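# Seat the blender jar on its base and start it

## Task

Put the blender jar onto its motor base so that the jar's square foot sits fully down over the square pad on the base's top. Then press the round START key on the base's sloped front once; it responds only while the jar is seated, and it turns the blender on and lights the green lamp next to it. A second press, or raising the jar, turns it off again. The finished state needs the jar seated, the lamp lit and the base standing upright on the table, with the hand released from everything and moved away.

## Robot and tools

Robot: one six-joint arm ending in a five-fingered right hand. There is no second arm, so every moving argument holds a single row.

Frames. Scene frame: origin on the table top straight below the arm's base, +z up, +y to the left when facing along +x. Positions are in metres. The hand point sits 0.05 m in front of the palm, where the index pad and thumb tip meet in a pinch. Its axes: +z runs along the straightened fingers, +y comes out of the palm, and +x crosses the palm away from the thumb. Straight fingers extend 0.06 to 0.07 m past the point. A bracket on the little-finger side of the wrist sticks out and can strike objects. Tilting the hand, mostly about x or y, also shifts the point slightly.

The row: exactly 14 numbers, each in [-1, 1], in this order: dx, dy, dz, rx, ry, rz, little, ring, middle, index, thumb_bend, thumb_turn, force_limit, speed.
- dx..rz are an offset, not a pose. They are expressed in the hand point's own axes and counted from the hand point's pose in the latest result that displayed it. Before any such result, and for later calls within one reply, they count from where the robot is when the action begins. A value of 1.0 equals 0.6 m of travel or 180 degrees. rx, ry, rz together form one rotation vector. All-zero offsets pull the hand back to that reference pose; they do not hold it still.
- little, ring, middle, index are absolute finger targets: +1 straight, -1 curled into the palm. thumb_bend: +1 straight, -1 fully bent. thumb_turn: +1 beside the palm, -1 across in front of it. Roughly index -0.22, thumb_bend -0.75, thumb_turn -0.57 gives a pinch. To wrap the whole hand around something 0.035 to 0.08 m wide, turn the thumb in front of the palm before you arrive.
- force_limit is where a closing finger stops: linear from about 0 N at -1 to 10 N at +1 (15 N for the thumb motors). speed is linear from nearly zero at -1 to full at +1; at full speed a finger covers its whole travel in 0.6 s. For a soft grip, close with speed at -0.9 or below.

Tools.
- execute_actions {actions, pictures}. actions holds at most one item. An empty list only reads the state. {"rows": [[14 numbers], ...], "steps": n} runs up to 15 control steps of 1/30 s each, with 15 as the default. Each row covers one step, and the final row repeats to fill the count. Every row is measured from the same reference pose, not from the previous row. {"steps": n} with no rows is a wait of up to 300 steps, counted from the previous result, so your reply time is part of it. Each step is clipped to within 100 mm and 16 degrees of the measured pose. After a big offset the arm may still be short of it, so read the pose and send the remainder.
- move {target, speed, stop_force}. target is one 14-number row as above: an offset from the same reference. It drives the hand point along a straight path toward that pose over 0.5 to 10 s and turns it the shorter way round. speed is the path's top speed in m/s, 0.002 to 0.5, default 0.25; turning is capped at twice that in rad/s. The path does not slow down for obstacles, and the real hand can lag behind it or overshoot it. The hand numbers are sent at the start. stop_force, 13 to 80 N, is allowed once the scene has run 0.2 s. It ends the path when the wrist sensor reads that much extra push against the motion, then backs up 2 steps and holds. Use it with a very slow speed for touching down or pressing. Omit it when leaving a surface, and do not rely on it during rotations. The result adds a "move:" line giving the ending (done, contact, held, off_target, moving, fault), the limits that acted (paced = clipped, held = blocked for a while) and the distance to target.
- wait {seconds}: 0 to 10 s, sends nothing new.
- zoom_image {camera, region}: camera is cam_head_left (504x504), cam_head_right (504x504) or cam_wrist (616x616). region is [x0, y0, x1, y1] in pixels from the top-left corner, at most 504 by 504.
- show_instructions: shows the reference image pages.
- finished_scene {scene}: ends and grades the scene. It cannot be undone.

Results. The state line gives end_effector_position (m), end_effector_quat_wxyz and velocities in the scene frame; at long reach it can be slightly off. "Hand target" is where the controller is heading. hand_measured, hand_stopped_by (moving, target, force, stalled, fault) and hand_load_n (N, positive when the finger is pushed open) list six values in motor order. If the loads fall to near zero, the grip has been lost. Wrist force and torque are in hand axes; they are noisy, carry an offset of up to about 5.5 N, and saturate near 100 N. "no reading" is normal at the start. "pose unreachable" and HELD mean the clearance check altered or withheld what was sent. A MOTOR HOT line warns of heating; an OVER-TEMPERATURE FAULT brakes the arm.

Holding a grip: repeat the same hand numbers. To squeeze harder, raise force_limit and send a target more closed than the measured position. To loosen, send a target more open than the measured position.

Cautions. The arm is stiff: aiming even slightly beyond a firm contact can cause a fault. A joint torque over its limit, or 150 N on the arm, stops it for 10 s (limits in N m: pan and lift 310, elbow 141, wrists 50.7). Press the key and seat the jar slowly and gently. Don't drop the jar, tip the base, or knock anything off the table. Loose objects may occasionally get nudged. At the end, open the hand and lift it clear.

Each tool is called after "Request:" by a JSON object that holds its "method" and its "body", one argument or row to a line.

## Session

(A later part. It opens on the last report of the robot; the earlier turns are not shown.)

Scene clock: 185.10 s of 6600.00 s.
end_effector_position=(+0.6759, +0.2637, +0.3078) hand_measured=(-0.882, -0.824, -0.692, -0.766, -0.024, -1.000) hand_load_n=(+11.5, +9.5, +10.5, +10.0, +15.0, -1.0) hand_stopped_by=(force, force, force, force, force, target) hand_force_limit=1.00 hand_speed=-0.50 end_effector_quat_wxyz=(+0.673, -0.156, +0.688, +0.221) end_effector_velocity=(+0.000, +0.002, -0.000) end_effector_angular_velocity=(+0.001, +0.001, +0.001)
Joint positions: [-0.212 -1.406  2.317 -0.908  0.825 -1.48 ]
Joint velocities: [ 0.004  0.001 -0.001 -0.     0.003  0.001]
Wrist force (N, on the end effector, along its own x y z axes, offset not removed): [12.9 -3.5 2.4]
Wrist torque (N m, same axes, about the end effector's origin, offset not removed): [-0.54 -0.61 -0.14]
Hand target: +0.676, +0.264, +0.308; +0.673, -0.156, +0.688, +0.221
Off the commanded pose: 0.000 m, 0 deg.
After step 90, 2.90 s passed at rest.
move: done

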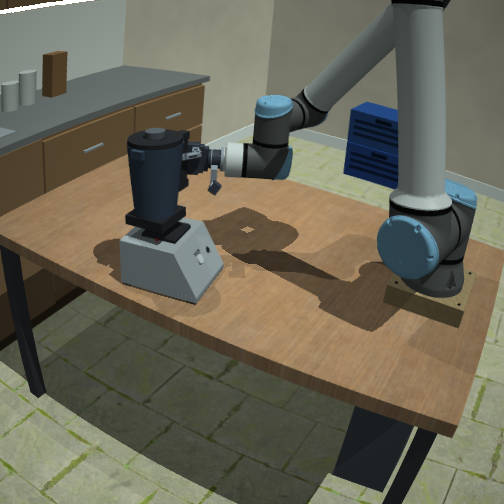

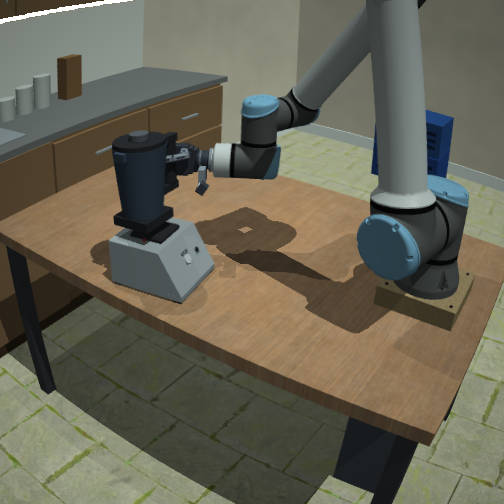

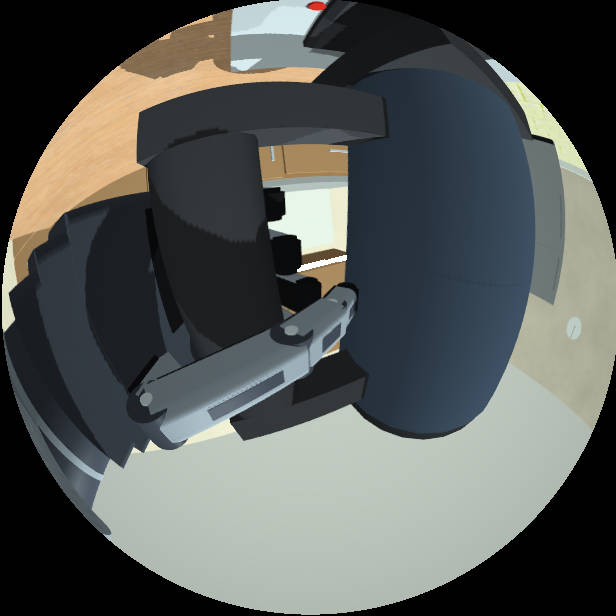

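Request:
{"method": "move", "body": {
  "target": [0.03,0.006,-0.03,-0.033,0,0,-1,-1,-1,-1,-1,-1,1,-0.5],
  "speed": 0.04
}}

Request:
{"method": "zoom_image", "body": {
  "camera": "cam_head_left",
  "region": [110,180,230,270]
}}

Request:
{"method": "zoom_image", "body": {
  "camera": "cam_wrist",
  "region": [200,0,560,160]
}}

Scene clock: 189.43 s of 6600.00 s.
end_effector_position=(+0.6578, +0.2590, +0.2903) hand_measured=(-0.882, -0.824, -0.692, -0.766, -0.024, -1.000) hand_load_n=(+11.0, +9.5, +10.5, +10.0, +15.0, -1.0) hand_stopped_by=(force, force, force, force, force, target) hand_force_limit=1.00 hand_speed=-0.50 end_effector_quat_wxyz=(+0.664, -0.191, +0.676, +0.256) end_effector_velocity=(-0.001, -0.000, -0.001) end_effector_angular_velocity=(+0.001, -0.000, +0.007)
Joint positions: [-0.263 -1.374  2.333 -0.971  0.671 -1.469]
Joint velocities: [-0.003  0.003  0.001 -0.005 -0.011  0.002]
Wrist force (N, on the end effector, along its own x y z axes, offset not removed): [12.3 -3.3 4.0]
Wrist torque (N m, same axes, about the end effector's origin, offset not removed): [-0.82 -0.63 -0.12]
Hand target: +0.658, +0.259, +0.290; +0.664, -0.191, +0.676, +0.256
Off the commanded pose: 0.000 m, 0 deg.
move: done

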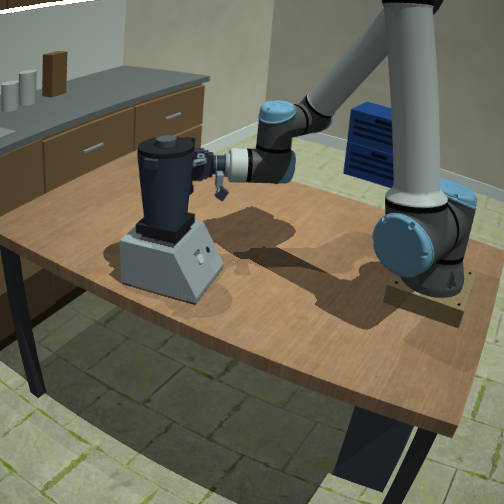

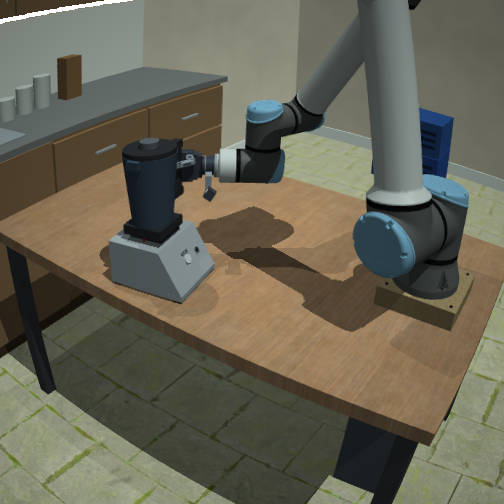

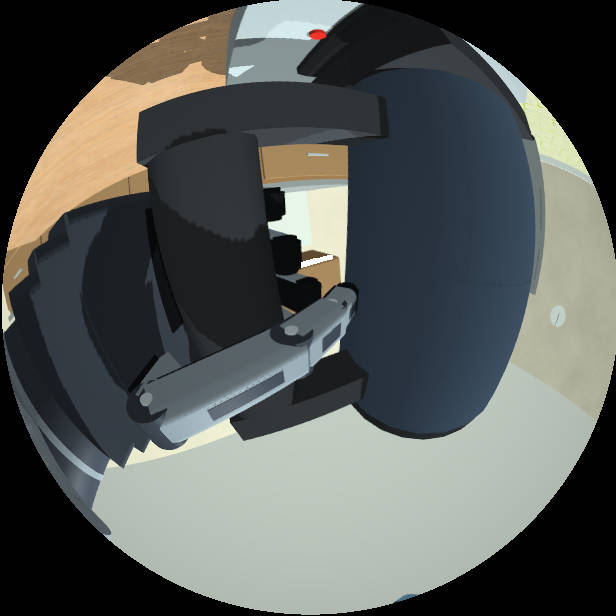

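Region (110, 180, 230, 270) of cam_head_left's 504x504 image, scaled by 4.200, with more detail than that image has; it fills the top 378 rows of this view, and the rest is white.

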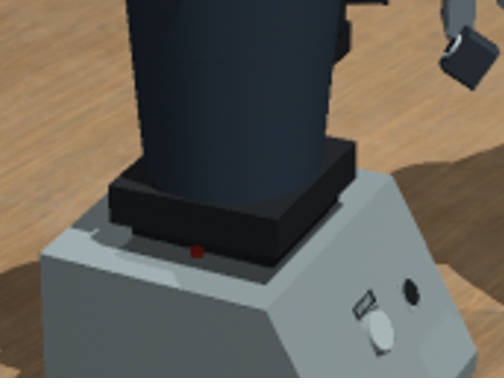

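Region (200, 0, 560, 160) of cam_wrist's 616x616 image, scaled by 1.400, with more detail than that image has.

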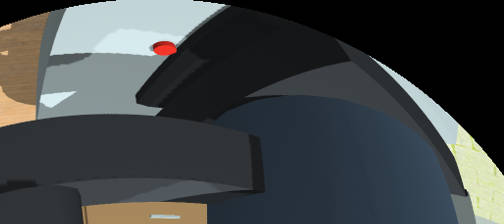

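Request:
{"method": "move", "body": {
  "target": [0.01,-0.0115,-0.008,0,0,0,-1,-1,-1,-1,-1,-1,1,-0.5],
  "speed": 0.02
}}

Request:
{"method": "zoom_image", "body": {
  "camera": "cam_head_left",
  "region": [110,180,230,270]
}}

Request:
{"method": "zoom_image", "body": {
  "camera": "cam_wrist",
  "region": [200,0,560,160]
}}

Scene clock: 193.20 s of 6600.00 s.
end_effector_position=(+0.6578, +0.2513, +0.2837) hand_measured=(-0.882, -0.824, -0.692, -0.766, -0.024, -1.000) hand_load_n=(+12.0, +9.5, +10.0, +9.0, +15.0, -0.5) hand_stopped_by=(force, force, force, force, force, target) hand_force_limit=1.00 hand_speed=-0.50 end_effector_quat_wxyz=(+0.664, -0.191, +0.676, +0.256) end_effector_velocity=(+0.000, -0.001, -0.000) end_effector_angular_velocity=(-0.001, -0.002, +0.000)
Joint positions: [-0.279 -1.363  2.338 -0.987  0.654 -1.469]
Joint velocities: [-0.003  0.001 -0.    -0.003 -0.003 -0.   ]
Wrist force (N, on the end effector, along its own x y z axes, offset not removed): [6.5 0.0 5.9]
Wrist torque (N m, same axes, about the end effector's origin, offset not removed): [-0.88 -0.97 0.36]
Hand target: +0.658, +0.251, +0.284; +0.664, -0.191, +0.676, +0.256
Off the commanded pose: 0.000 m, 0 deg.
move: done

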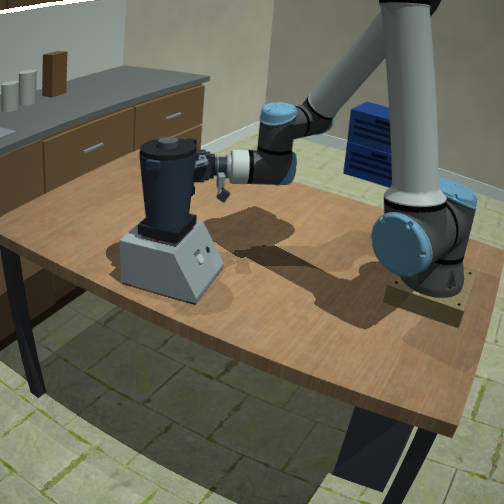

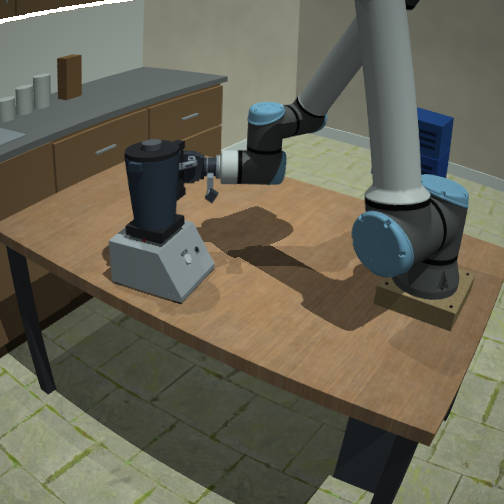

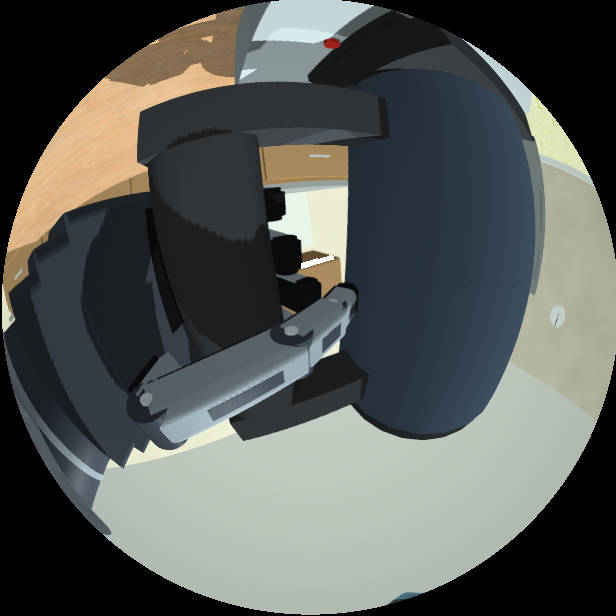

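Region (110, 180, 230, 270) of cam_head_left's 504x504 image, scaled by 4.200, with more detail than that image has; it fills the top 378 rows of this view, and the rest is white.

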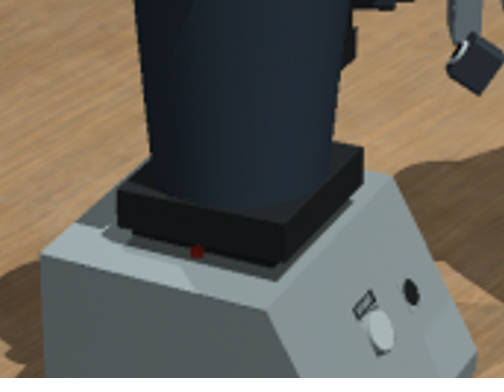

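Region (200, 0, 560, 160) of cam_wrist's 616x616 image, scaled by 1.400, with more detail than that image has.

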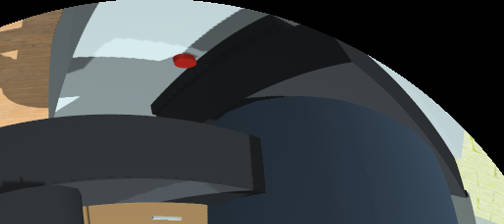

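Request:
{"method": "move", "body": {
  "target": [0.03,-0.004,0.003,0,0,0,-1,-1,-1,-1,-1,-1,1,-0.5],
  "speed": 0.01,
  "stop_force": 15
}}

Request:
{"method": "zoom_image", "body": {
  "camera": "cam_head_left",
  "region": [110,180,230,270]
}}

Scene clock: 195.73 s of 6600.00 s.
end_effector_position=(+0.6580, +0.2512, +0.2816) hand_measured=(-0.882, -0.824, -0.692, -0.766, -0.022, -1.000) hand_load_n=(+12.0, +9.0, +10.0, +6.5, +15.5, +6.0) hand_stopped_by=(force, force, force, force, force, target) hand_force_limit=1.00 hand_speed=-0.50 end_effector_quat_wxyz=(+0.664, -0.191, +0.676, +0.256) end_effector_velocity=(-0.001, +0.000, +0.002) end_effector_angular_velocity=(+0.001, +0.004, +0.001)
Joint positions: [-0.279 -1.359  2.338 -0.992  0.655 -1.469]
Joint velocities: [-0.    -0.004 -0.001  0.009 -0.001  0.   ]
Wrist force (N, on the end effector, along its own x y z axes, offset not removed): [-9.1 -1.1 -0.9]
Wrist torque (N m, same axes, about the end effector's origin, offset not removed): [-0.84 -1.38 1.18]
Hand target: +0.658, +0.251, +0.282; +0.664, -0.191, +0.676, +0.256
Off the commanded pose: 0.016 m, 0 deg.
move: contact

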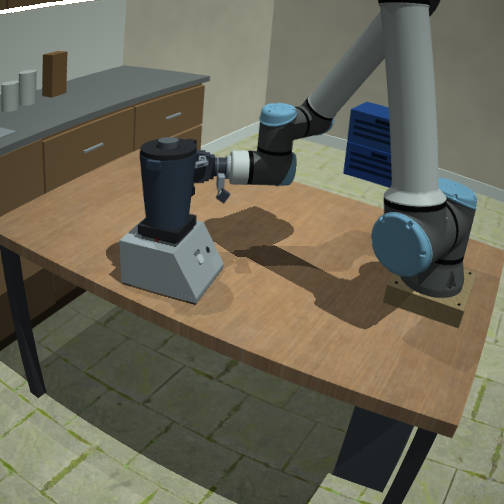

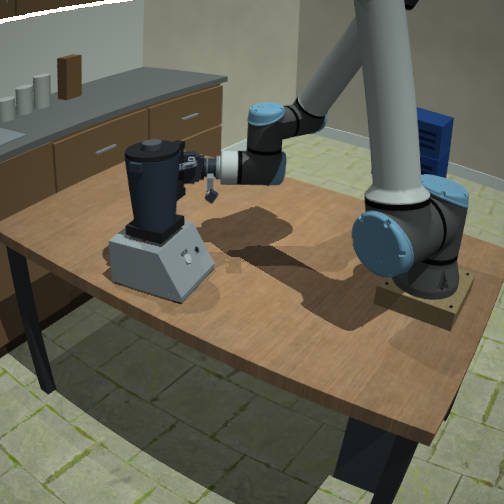

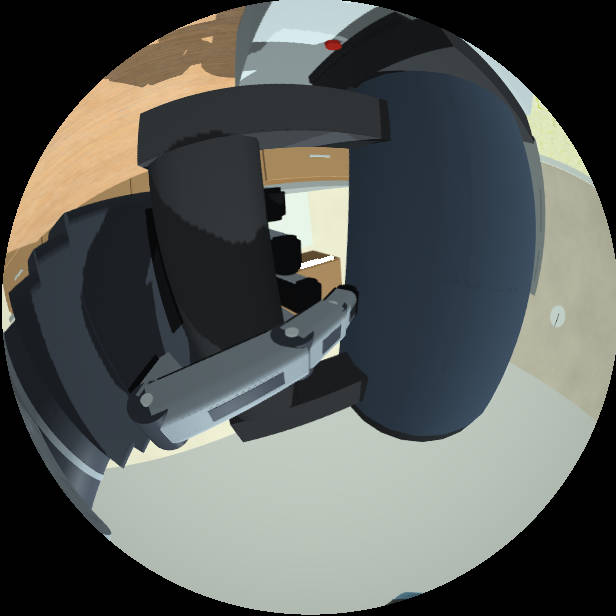

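Region (110, 180, 230, 270) of cam_head_left's 504x504 image, scaled by 4.200, with more detail than that image has; it fills the top 378 rows of this view, and the rest is white.

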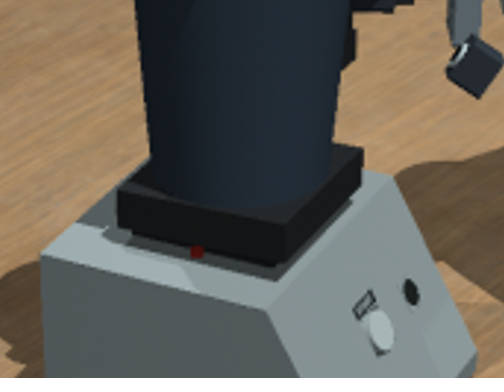

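Request:
{"method": "move", "body": {
  "target": [-0.007,-0.0085,0.001,0,0,0,-1,-1,-1,-1,-1,-1,1,-0.5],
  "speed": 0.01
}}

Request:
{"method": "move", "body": {
  "target": [0.035,-0.003,0,0,0,0,-1,-1,-1,-1,-1,-1,1,-0.5],
  "speed": 0.01,
  "stop_force": 18
}}

Request:
{"method": "zoom_image", "body": {
  "camera": "cam_head_left",
  "region": [110,180,230,270]
}}

Scene clock: 202.00 s of 6600.00 s.
end_effector_position=(+0.6617, +0.2472, +0.2852) hand_measured=(-0.882, -0.824, -0.692, -0.764, -0.022, -1.000) hand_load_n=(+8.0, +8.0, +10.5, +11.0, +16.0, +2.5) hand_stopped_by=(force, force, force, force, force, target) hand_force_limit=1.00 hand_speed=-0.50 end_effector_quat_wxyz=(+0.664, -0.191, +0.676, +0.256) end_effector_velocity=(+0.001, -0.001, +0.002) end_effector_angular_velocity=(-0.001, -0.002, +0.000)
Joint positions: [-0.286 -1.361  2.33  -0.982  0.648 -1.469]
Joint velocities: [-0.002 -0.002 -0.003  0.003 -0.002 -0.   ]
Wrist force (N, on the end effector, along its own x y z axes, offset not removed): [8.1 -3.4 -1.3]
Wrist torque (N m, same axes, about the end effector's origin, offset not removed): [-0.51 0.03 -0.22]
Hand target: +0.662, +0.247, +0.285; +0.664, -0.191, +0.676, +0.256
Off the commanded pose: 0.000 m, 0 deg.
After step 90, 2.40 s passed at rest.
move: done

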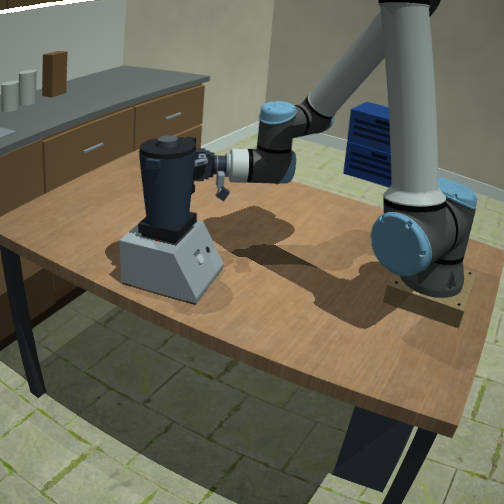

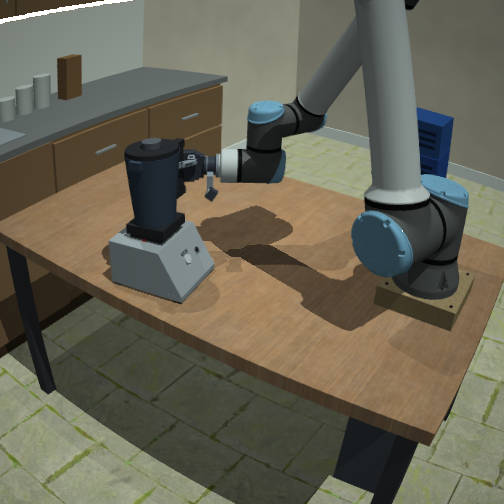

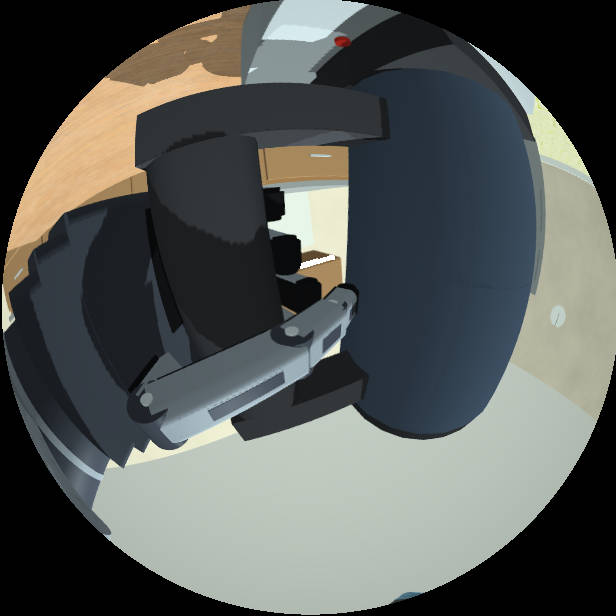

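Scene clock: 203.83 s of 6600.00 s.
end_effector_position=(+0.6617, +0.2474, +0.2707) hand_measured=(-0.882, -0.824, -0.692, -0.764, -0.022, -1.000) hand_load_n=(+9.0, +7.5, +10.0, +7.5, +14.0, +5.5) hand_stopped_by=(force, force, force, force, force, target) hand_force_limit=1.00 hand_speed=-0.50 end_effector_quat_wxyz=(+0.664, -0.191, +0.676, +0.256) end_effector_velocity=(-0.001, +0.000, +0.001) end_effector_angular_velocity=(+0.002, +0.006, -0.000)
Joint positions: [-0.285 -1.334  2.337 -1.017  0.649 -1.469]
Joint velocities: [-0.    -0.004  0.     0.01   0.     0.   ]
Wrist force (N, on the end effector, along its own x y z axes, offset not removed): [-9.9 -16.8 -3.2]
Wrist torque (N m, same axes, about the end effector's origin, offset not removed): [-0.77 -0.71 -1.22]
Hand target: +0.662, +0.247, +0.271; +0.664, -0.191, +0.676, +0.256
Off the commanded pose: 0.007 m, 0 deg.
move: contact

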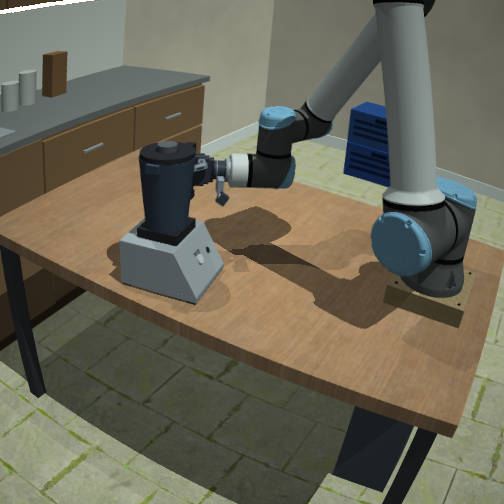

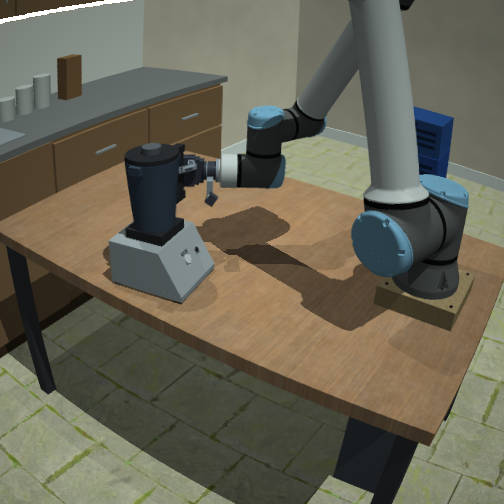

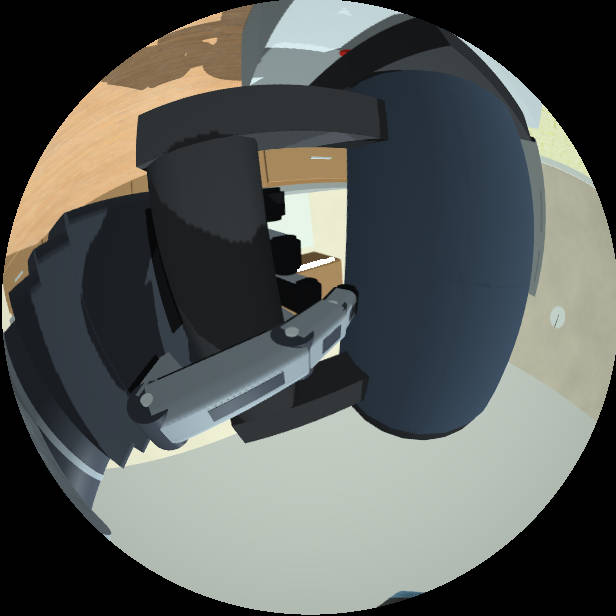

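Region (110, 180, 230, 270) of cam_head_left's 504x504 image, scaled by 4.200, with more detail than that image has; it fills the top 378 rows of this view, and the rest is white.

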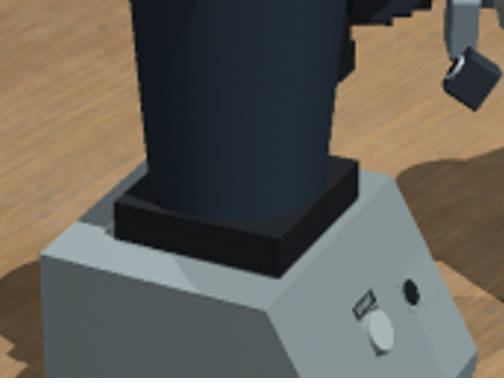

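Seated. Release.

Request:
{"method": "move", "body": {
  "target": [0,0,0,0,0,0,1,1,1,1,0.1,-1,1,0]
}}

Scene clock: 206.33 s of 6600.00 s.
end_effector_position=(+0.6617, +0.2474, +0.2707) hand_measured=(+1.000, +1.000, -0.644, +1.000, +0.092, -1.000) hand_load_n=(+0.0, +0.0, -9.5, +0.0, -5.0, +4.5) hand_stopped_by=(target, target, stalled, target, target, target) hand_force_limit=1.00 hand_speed=0.00 end_effector_quat_wxyz=(+0.664, -0.191, +0.676, +0.256) end_effector_velocity=(+0.001, -0.000, +0.001) end_effector_angular_velocity=(-0.000, -0.001, -0.000)
Joint positions: [-0.285 -1.334  2.337 -1.017  0.649 -1.469]
Joint velocities: [ 0.    -0.    -0.001  0.     0.    -0.   ]
Wrist force (N, on the end effector, along its own x y z axes, offset not removed): [-12.9 -23.3 -10.4]
Wrist torque (N m, same axes, about the end effector's origin, offset not removed): [-0.79 0.06 -1.17]
Hand target: +0.662, +0.247, +0.271; +0.664, -0.191, +0.676, +0.256
Off the commanded pose: 0.000 m, 0 deg.
move: done

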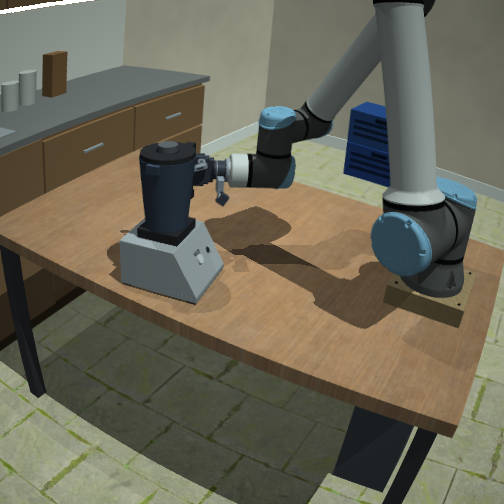

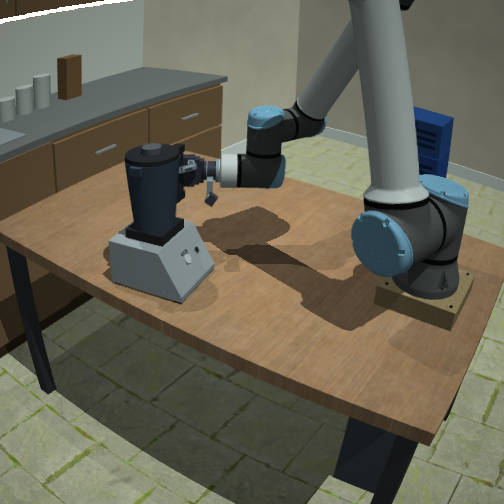

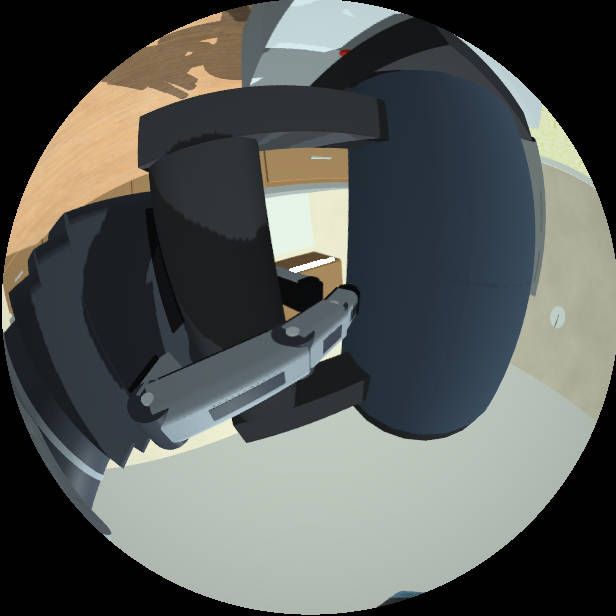

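Middle hits the jar; back off −y a little while opening.

Request:
{"method": "move", "body": {
  "target": [-0.002,-0.012,0,0,0,0,1,1,0.95,1,0.1,-1,1,-0.5],
  "speed": 0.01
}}

Scene clock: 211.10 s of 6600.00 s.
end_effector_position=(+0.6660, +0.2415, +0.2712) hand_measured=(+1.000, +1.000, +0.950, +1.000, +0.094, -1.000) hand_load_n=(+0.0, +0.0, +0.0, +0.0, +0.5, -0.5) hand_stopped_by=(target, target, target, target, target, target) hand_force_limit=1.00 hand_speed=-0.50 end_effector_quat_wxyz=(+0.664, -0.191, +0.676, +0.256) end_effector_velocity=(+0.001, -0.000, +0.001) end_effector_angular_velocity=(-0.001, -0.002, -0.001)
Joint positions: [-0.295 -1.33   2.33  -1.013  0.639 -1.469]
Joint velocities: [ 0.    -0.001 -0.002  0.     0.001 -0.   ]
Wrist force (N, on the end effector, along its own x y z axes, offset not removed): [7.2 -1.1 -1.6]
Wrist torque (N m, same axes, about the end effector's origin, offset not removed): [-0.32 -0.88 0.88]
Hand target: +0.666, +0.242, +0.271; +0.664, -0.191, +0.676, +0.256
Off the commanded pose: 0.000 m, 0 deg.
move: done

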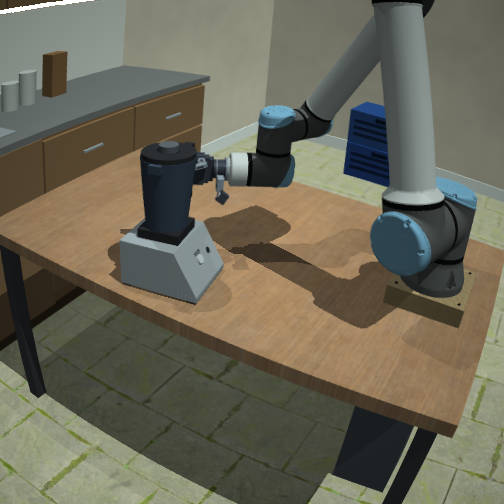

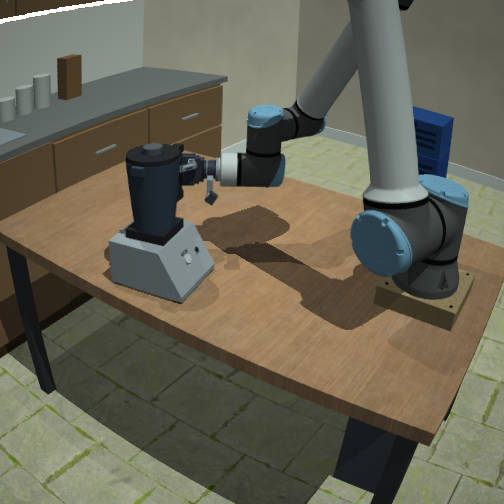

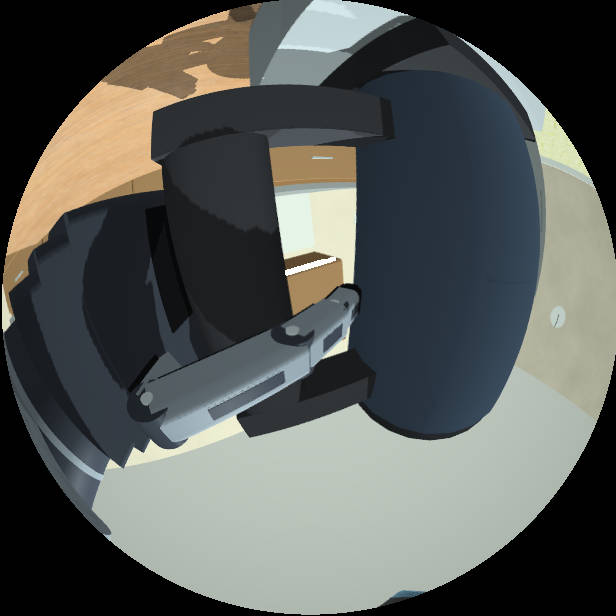

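Request:
{"method": "move", "body": {
  "target": [0.004,0,-0.25,0,0,0,1,1,0.95,1,0.1,-1,1,0],
  "speed": 0.08,
  "stop_force": 20
}}

Request:
{"method": "move", "body": {
  "target": [0,0,-0.1,0,0,0.472,-1,-1,-1,1,-1,1,1,0],
  "speed": 0.4
}}

Request:
{"method": "move", "body": {
  "target": [0,0,0,0,-0.178,0,-1,-1,-1,1,-1,1,1,0],
  "speed": 0.4
}}

Request:
{"method": "move", "body": {
  "target": [0,0,0,0.167,0,0,-1,-1,-1,1,-1,1,1,0],
  "speed": 0.4
}}

Scene clock: 218.13 s of 6600.00 s.
end_effector_position=(+0.5459, +0.1521, +0.2670) hand_measured=(+1.000, +1.000, +0.950, +1.000, +0.094, -1.000) hand_load_n=(+0.0, +0.0, +0.0, +0.0, +0.0, +0.0) hand_stopped_by=(target, target, target, target, target, target) hand_force_limit=1.00 hand_speed=0.00 end_effector_quat_wxyz=(+0.664, -0.191, +0.676, +0.256) end_effector_velocity=(-0.002, -0.001, -0.000) end_effector_angular_velocity=(+0.001, +0.001, +0.000)
Joint positions: [-0.637 -1.493  2.558 -1.092  0.297 -1.455]
Joint velocities: [-0.007 -0.002  0.004 -0.002 -0.007  0.002]
Wrist force (N, on the end effector, along its own x y z axes, offset not removed): [0.8 -5.6 5.7]
Wrist torque (N m, same axes, about the end effector's origin, offset not removed): [-1.26 -0.23 0.21]
Hand target: +0.546, +0.152, +0.267; +0.664, -0.191, +0.676, +0.256
Off the commanded pose: 0.000 m, 0 deg.
After step 90, 1.70 s passed at rest.
move: done

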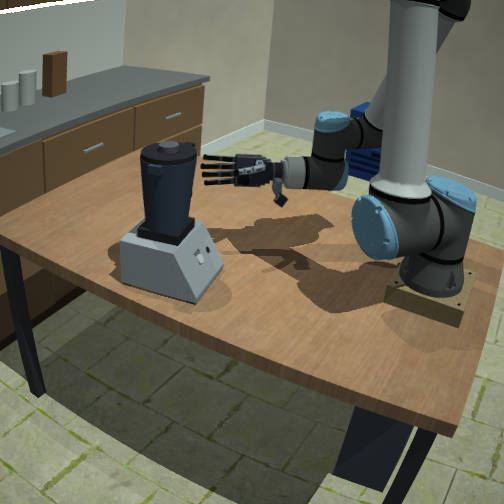

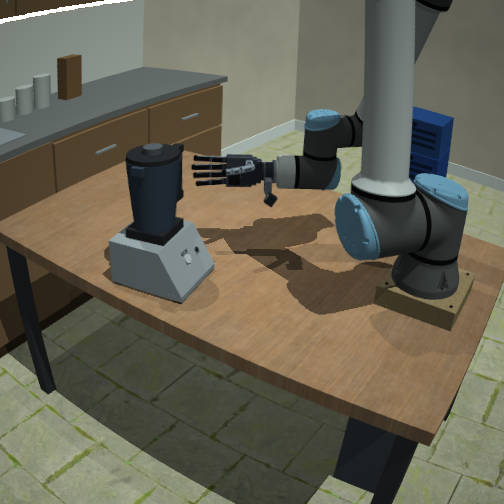

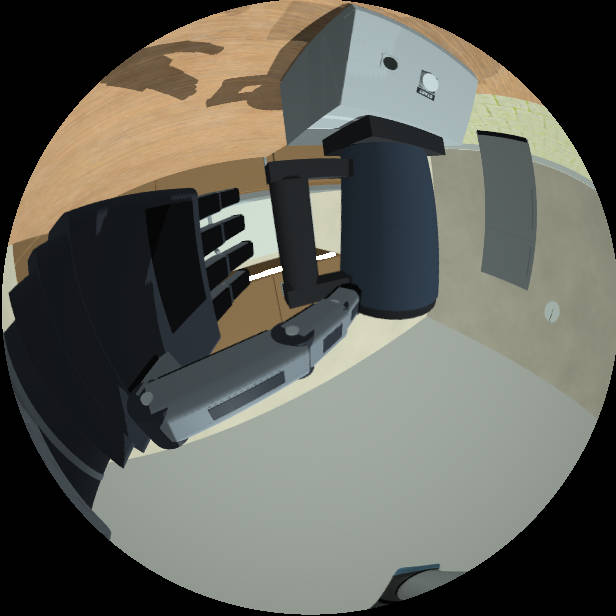

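Scene clock: 220.73 s of 6600.00 s.
end_effector_position=(+0.4978, +0.1162, +0.2665) hand_measured=(-1.000, -1.000, -1.000, +1.000, -1.000, +1.000) hand_load_n=(+0.0, +0.0, +0.0, +0.0, +0.0, +0.0) hand_stopped_by=(target, target, target, target, target, target) hand_force_limit=1.00 hand_speed=0.00 end_effector_quat_wxyz=(+0.316, +0.317, +0.630, +0.635) end_effector_velocity=(-0.000, +0.001, -0.001) end_effector_angular_velocity=(+0.019, -0.021, -0.004)
Joint positions: [-0.786 -1.616  2.776 -1.172  0.148  0.015]
Joint velocities: [ 0.012 -0.005  0.041 -0.226  0.016  0.19 ]
Wrist force (N, on the end effector, along its own x y z axes, offset not removed): [8.0 -1.4 2.6]
Wrist torque (N m, same axes, about the end effector's origin, offset not removed): [-0.60 -1.10 0.77]
Hand target: +0.498, +0.116, +0.266; +0.317, +0.316, +0.628, +0.636
Off the commanded pose: 0.000 m, 0 deg.
move: done

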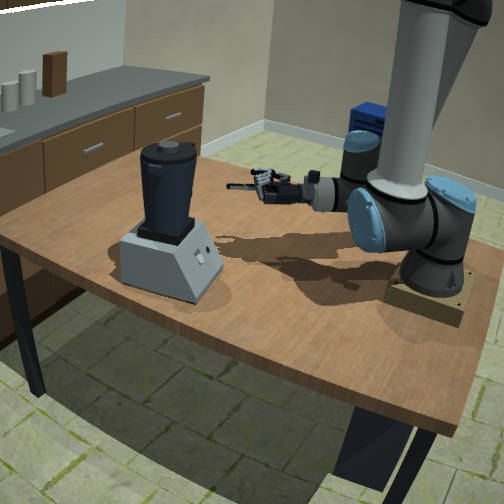

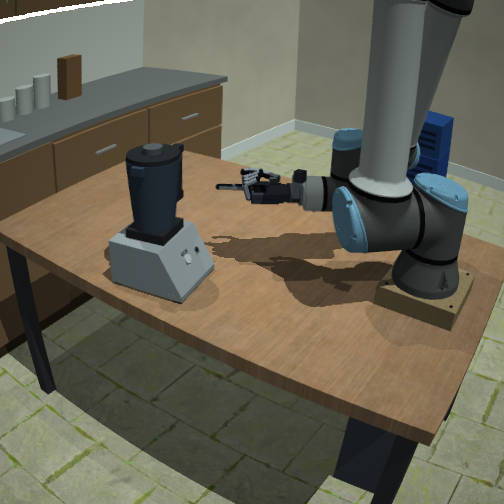

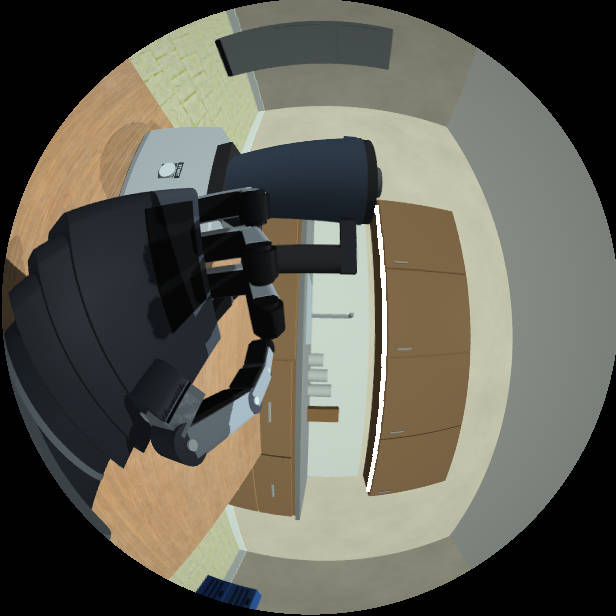

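Scene clock: 222.17 s of 6600.00 s.
end_effector_position=(+0.4979, +0.1163, +0.2666) hand_measured=(-1.000, -1.000, -1.000, +1.000, -1.000, +1.000) hand_load_n=(+0.0, +0.0, +0.0, +0.0, +0.0, +0.0) hand_stopped_by=(target, target, target, target, target, target) hand_force_limit=1.00 hand_speed=0.00 end_effector_quat_wxyz=(+0.477, +0.479, +0.518, +0.523) end_effector_velocity=(+0.001, -0.000, +0.000) end_effector_angular_velocity=(+0.002, -0.002, -0.011)
Joint positions: [-0.234 -1.629  2.784 -1.155  1.257  0.004]
Joint velocities: [ 0.016  0.007 -0.005 -0.004  0.028  0.002]
Wrist force (N, on the end effector, along its own x y z axes, offset not removed): [-3.9 -1.9 3.6]
Wrist torque (N m, same axes, about the end effector's origin, offset not removed): [-0.54 0.62 0.15]
Hand target: +0.498, +0.116, +0.267; +0.478, +0.480, +0.518, +0.523
Off the commanded pose: 0.000 m, 0 deg.
move: done

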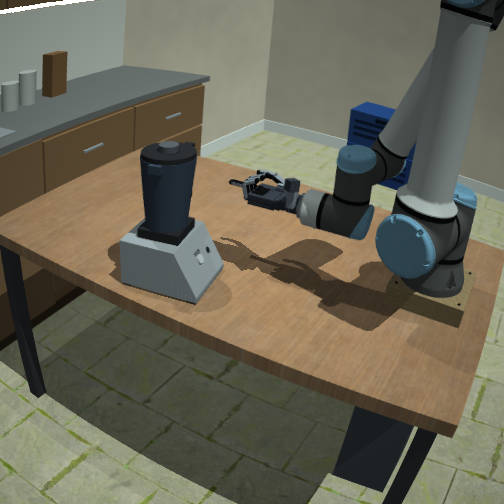

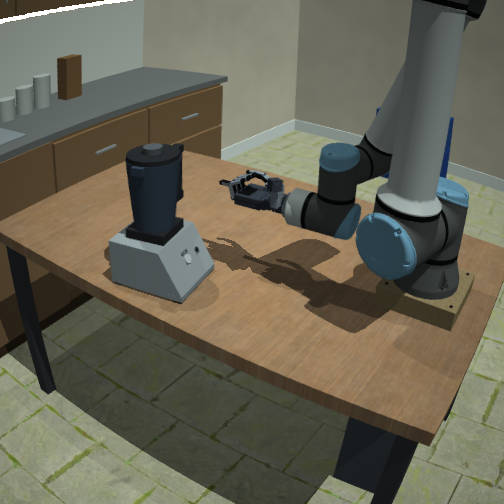

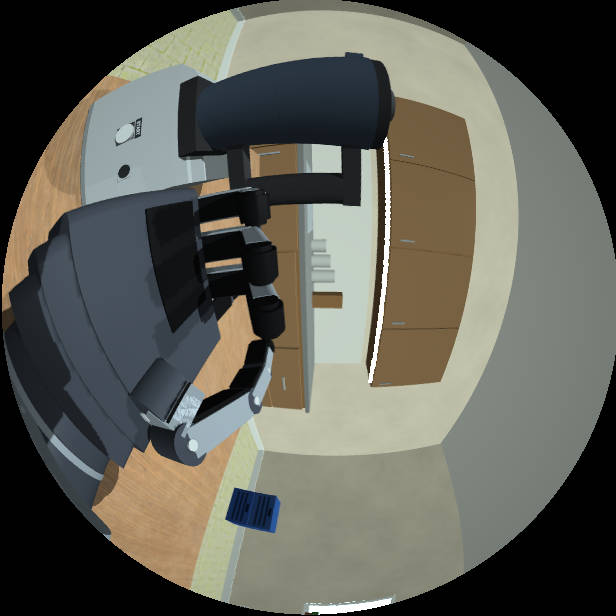

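Scene clock: 223.47 s of 6600.00 s.
end_effector_position=(+0.4980, +0.1162, +0.2666) hand_measured=(-1.000, -1.000, -1.000, +1.000, -1.000, +1.000) hand_load_n=(+0.0, +0.0, +0.0, +0.0, +0.0, +0.0) hand_stopped_by=(target, target, target, target, target, target) hand_force_limit=1.00 hand_speed=0.00 end_effector_quat_wxyz=(+0.337, +0.587, +0.636, +0.372) end_effector_velocity=(+0.000, -0.000, +0.001) end_effector_angular_velocity=(-0.002, +0.008, +0.000)
Joint positions: [-0.228 -1.844  2.564 -0.175  1.304 -0.154]
Joint velocities: [ 0.001  0.001 -0.005  0.012  0.003 -0.002]
Wrist force (N, on the end effector, along its own x y z axes, offset not removed): [0.7 -6.1 1.7]
Wrist torque (N m, same axes, about the end effector's origin, offset not removed): [-1.22 0.04 0.38]
Hand target: +0.498, +0.116, +0.267; +0.337, +0.587, +0.636, +0.371
Off the commanded pose: 0.000 m, 0 deg.
move: done

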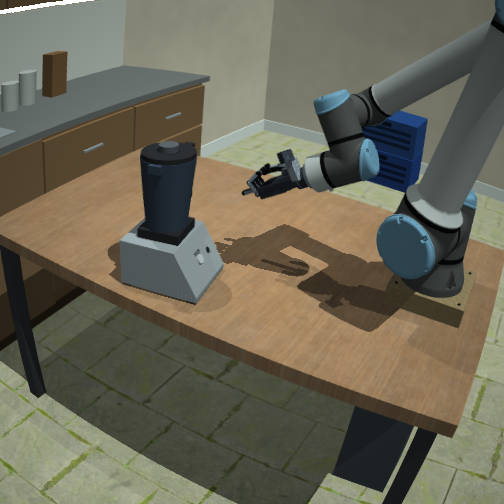

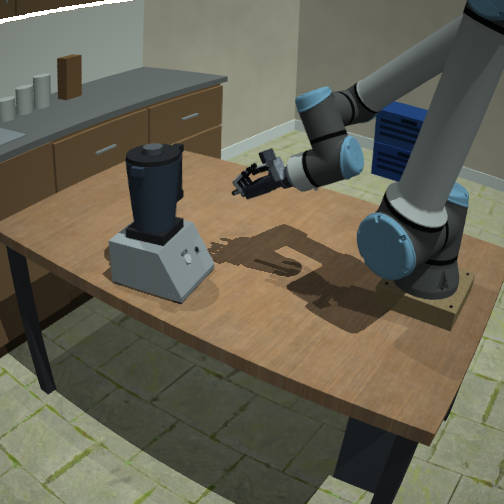

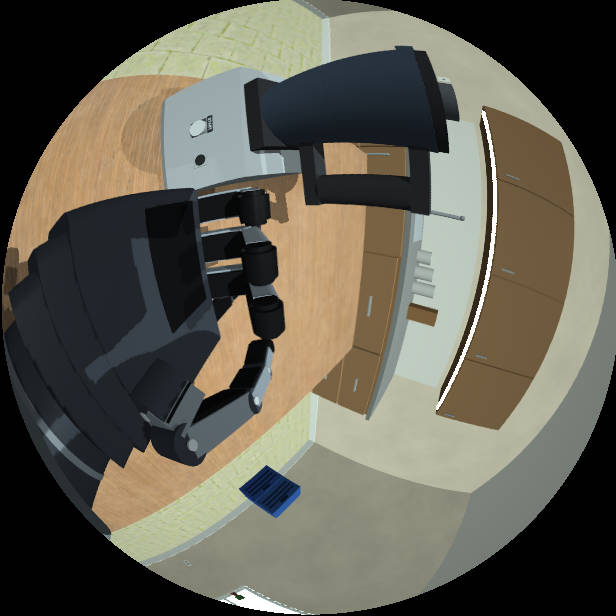

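Request:
{"method": "move", "body": {
  "target": [0.342,-0.132,0.077,0,0,0,-1,-1,-1,1,-1,1,1,0],
  "speed": 0.2
}}

Request:
{"method": "zoom_image", "body": {
  "camera": "cam_head_left",
  "region": [150,190,310,310]
}}

Request:
{"method": "zoom_image", "body": {
  "camera": "cam_head_right",
  "region": [140,190,300,310]
}}

Scene clock: 229.03 s of 6600.00 s.
end_effector_position=(+0.4813, +0.3215, +0.1763) hand_measured=(-1.000, -1.000, -1.000, +1.000, -1.000, +1.000) hand_load_n=(+0.0, +0.0, +0.0, +0.0, +0.0, +0.0) hand_stopped_by=(target, target, target, target, target, target) hand_force_limit=1.00 hand_speed=0.00 end_effector_quat_wxyz=(+0.336, +0.587, +0.636, +0.372) end_effector_velocity=(+0.001, +0.002, +0.000) end_effector_angular_velocity=(-0.000, -0.001, -0.003)
Joint positions: [ 0.525 -1.386  2.389 -0.434  1.951  0.239]
Joint velocities: [ 0.005  0.004 -0.005  0.002  0.007  0.004]
Wrist force (N, on the end effector, along its own x y z axes, offset not removed): [1.2 -4.0 2.7]
Wrist torque (N m, same axes, about the end effector's origin, offset not removed): [-0.99 -0.17 0.25]
Hand target: +0.481, +0.322, +0.176; +0.337, +0.587, +0.636, +0.372
Off the commanded pose: 0.000 m, 0 deg.
After step 90, 0.87 s passed at rest.
move: done

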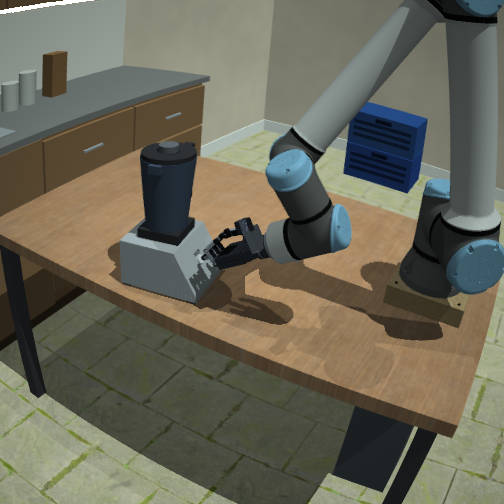

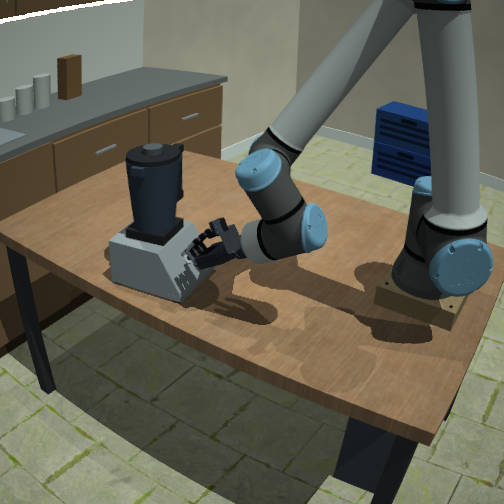

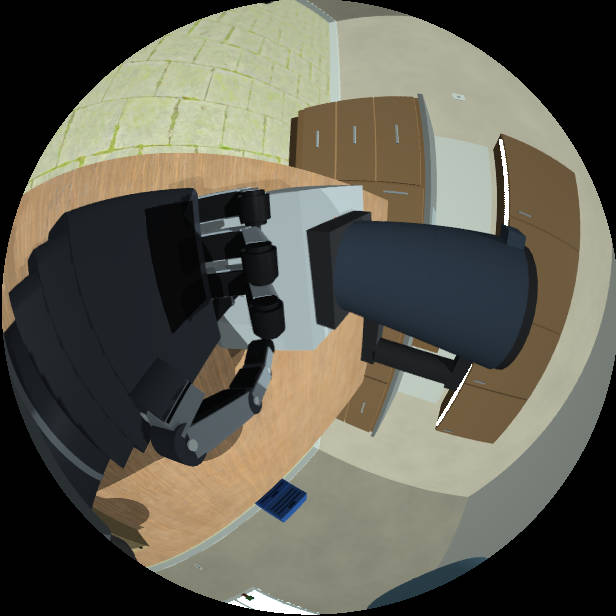

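Region (150, 190, 310, 310) of cam_head_left's 504x504 image, scaled by 3.150, with more detail than that image has; it fills the top 378 rows of this view, and the rest is white.

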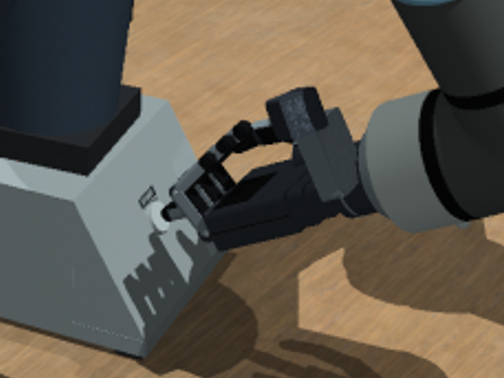

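Region (140, 190, 300, 310) of cam_head_right's 504x504 image, scaled by 3.150, with more detail than that image has; it fills the top 378 rows of this view, and the rest is white.

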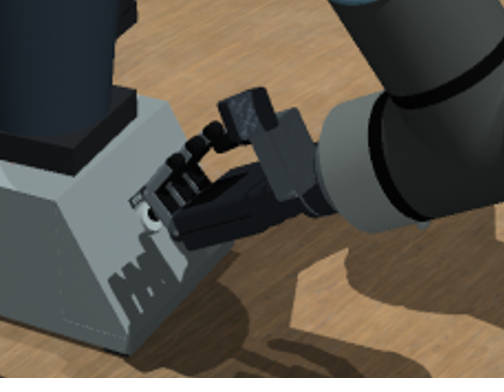

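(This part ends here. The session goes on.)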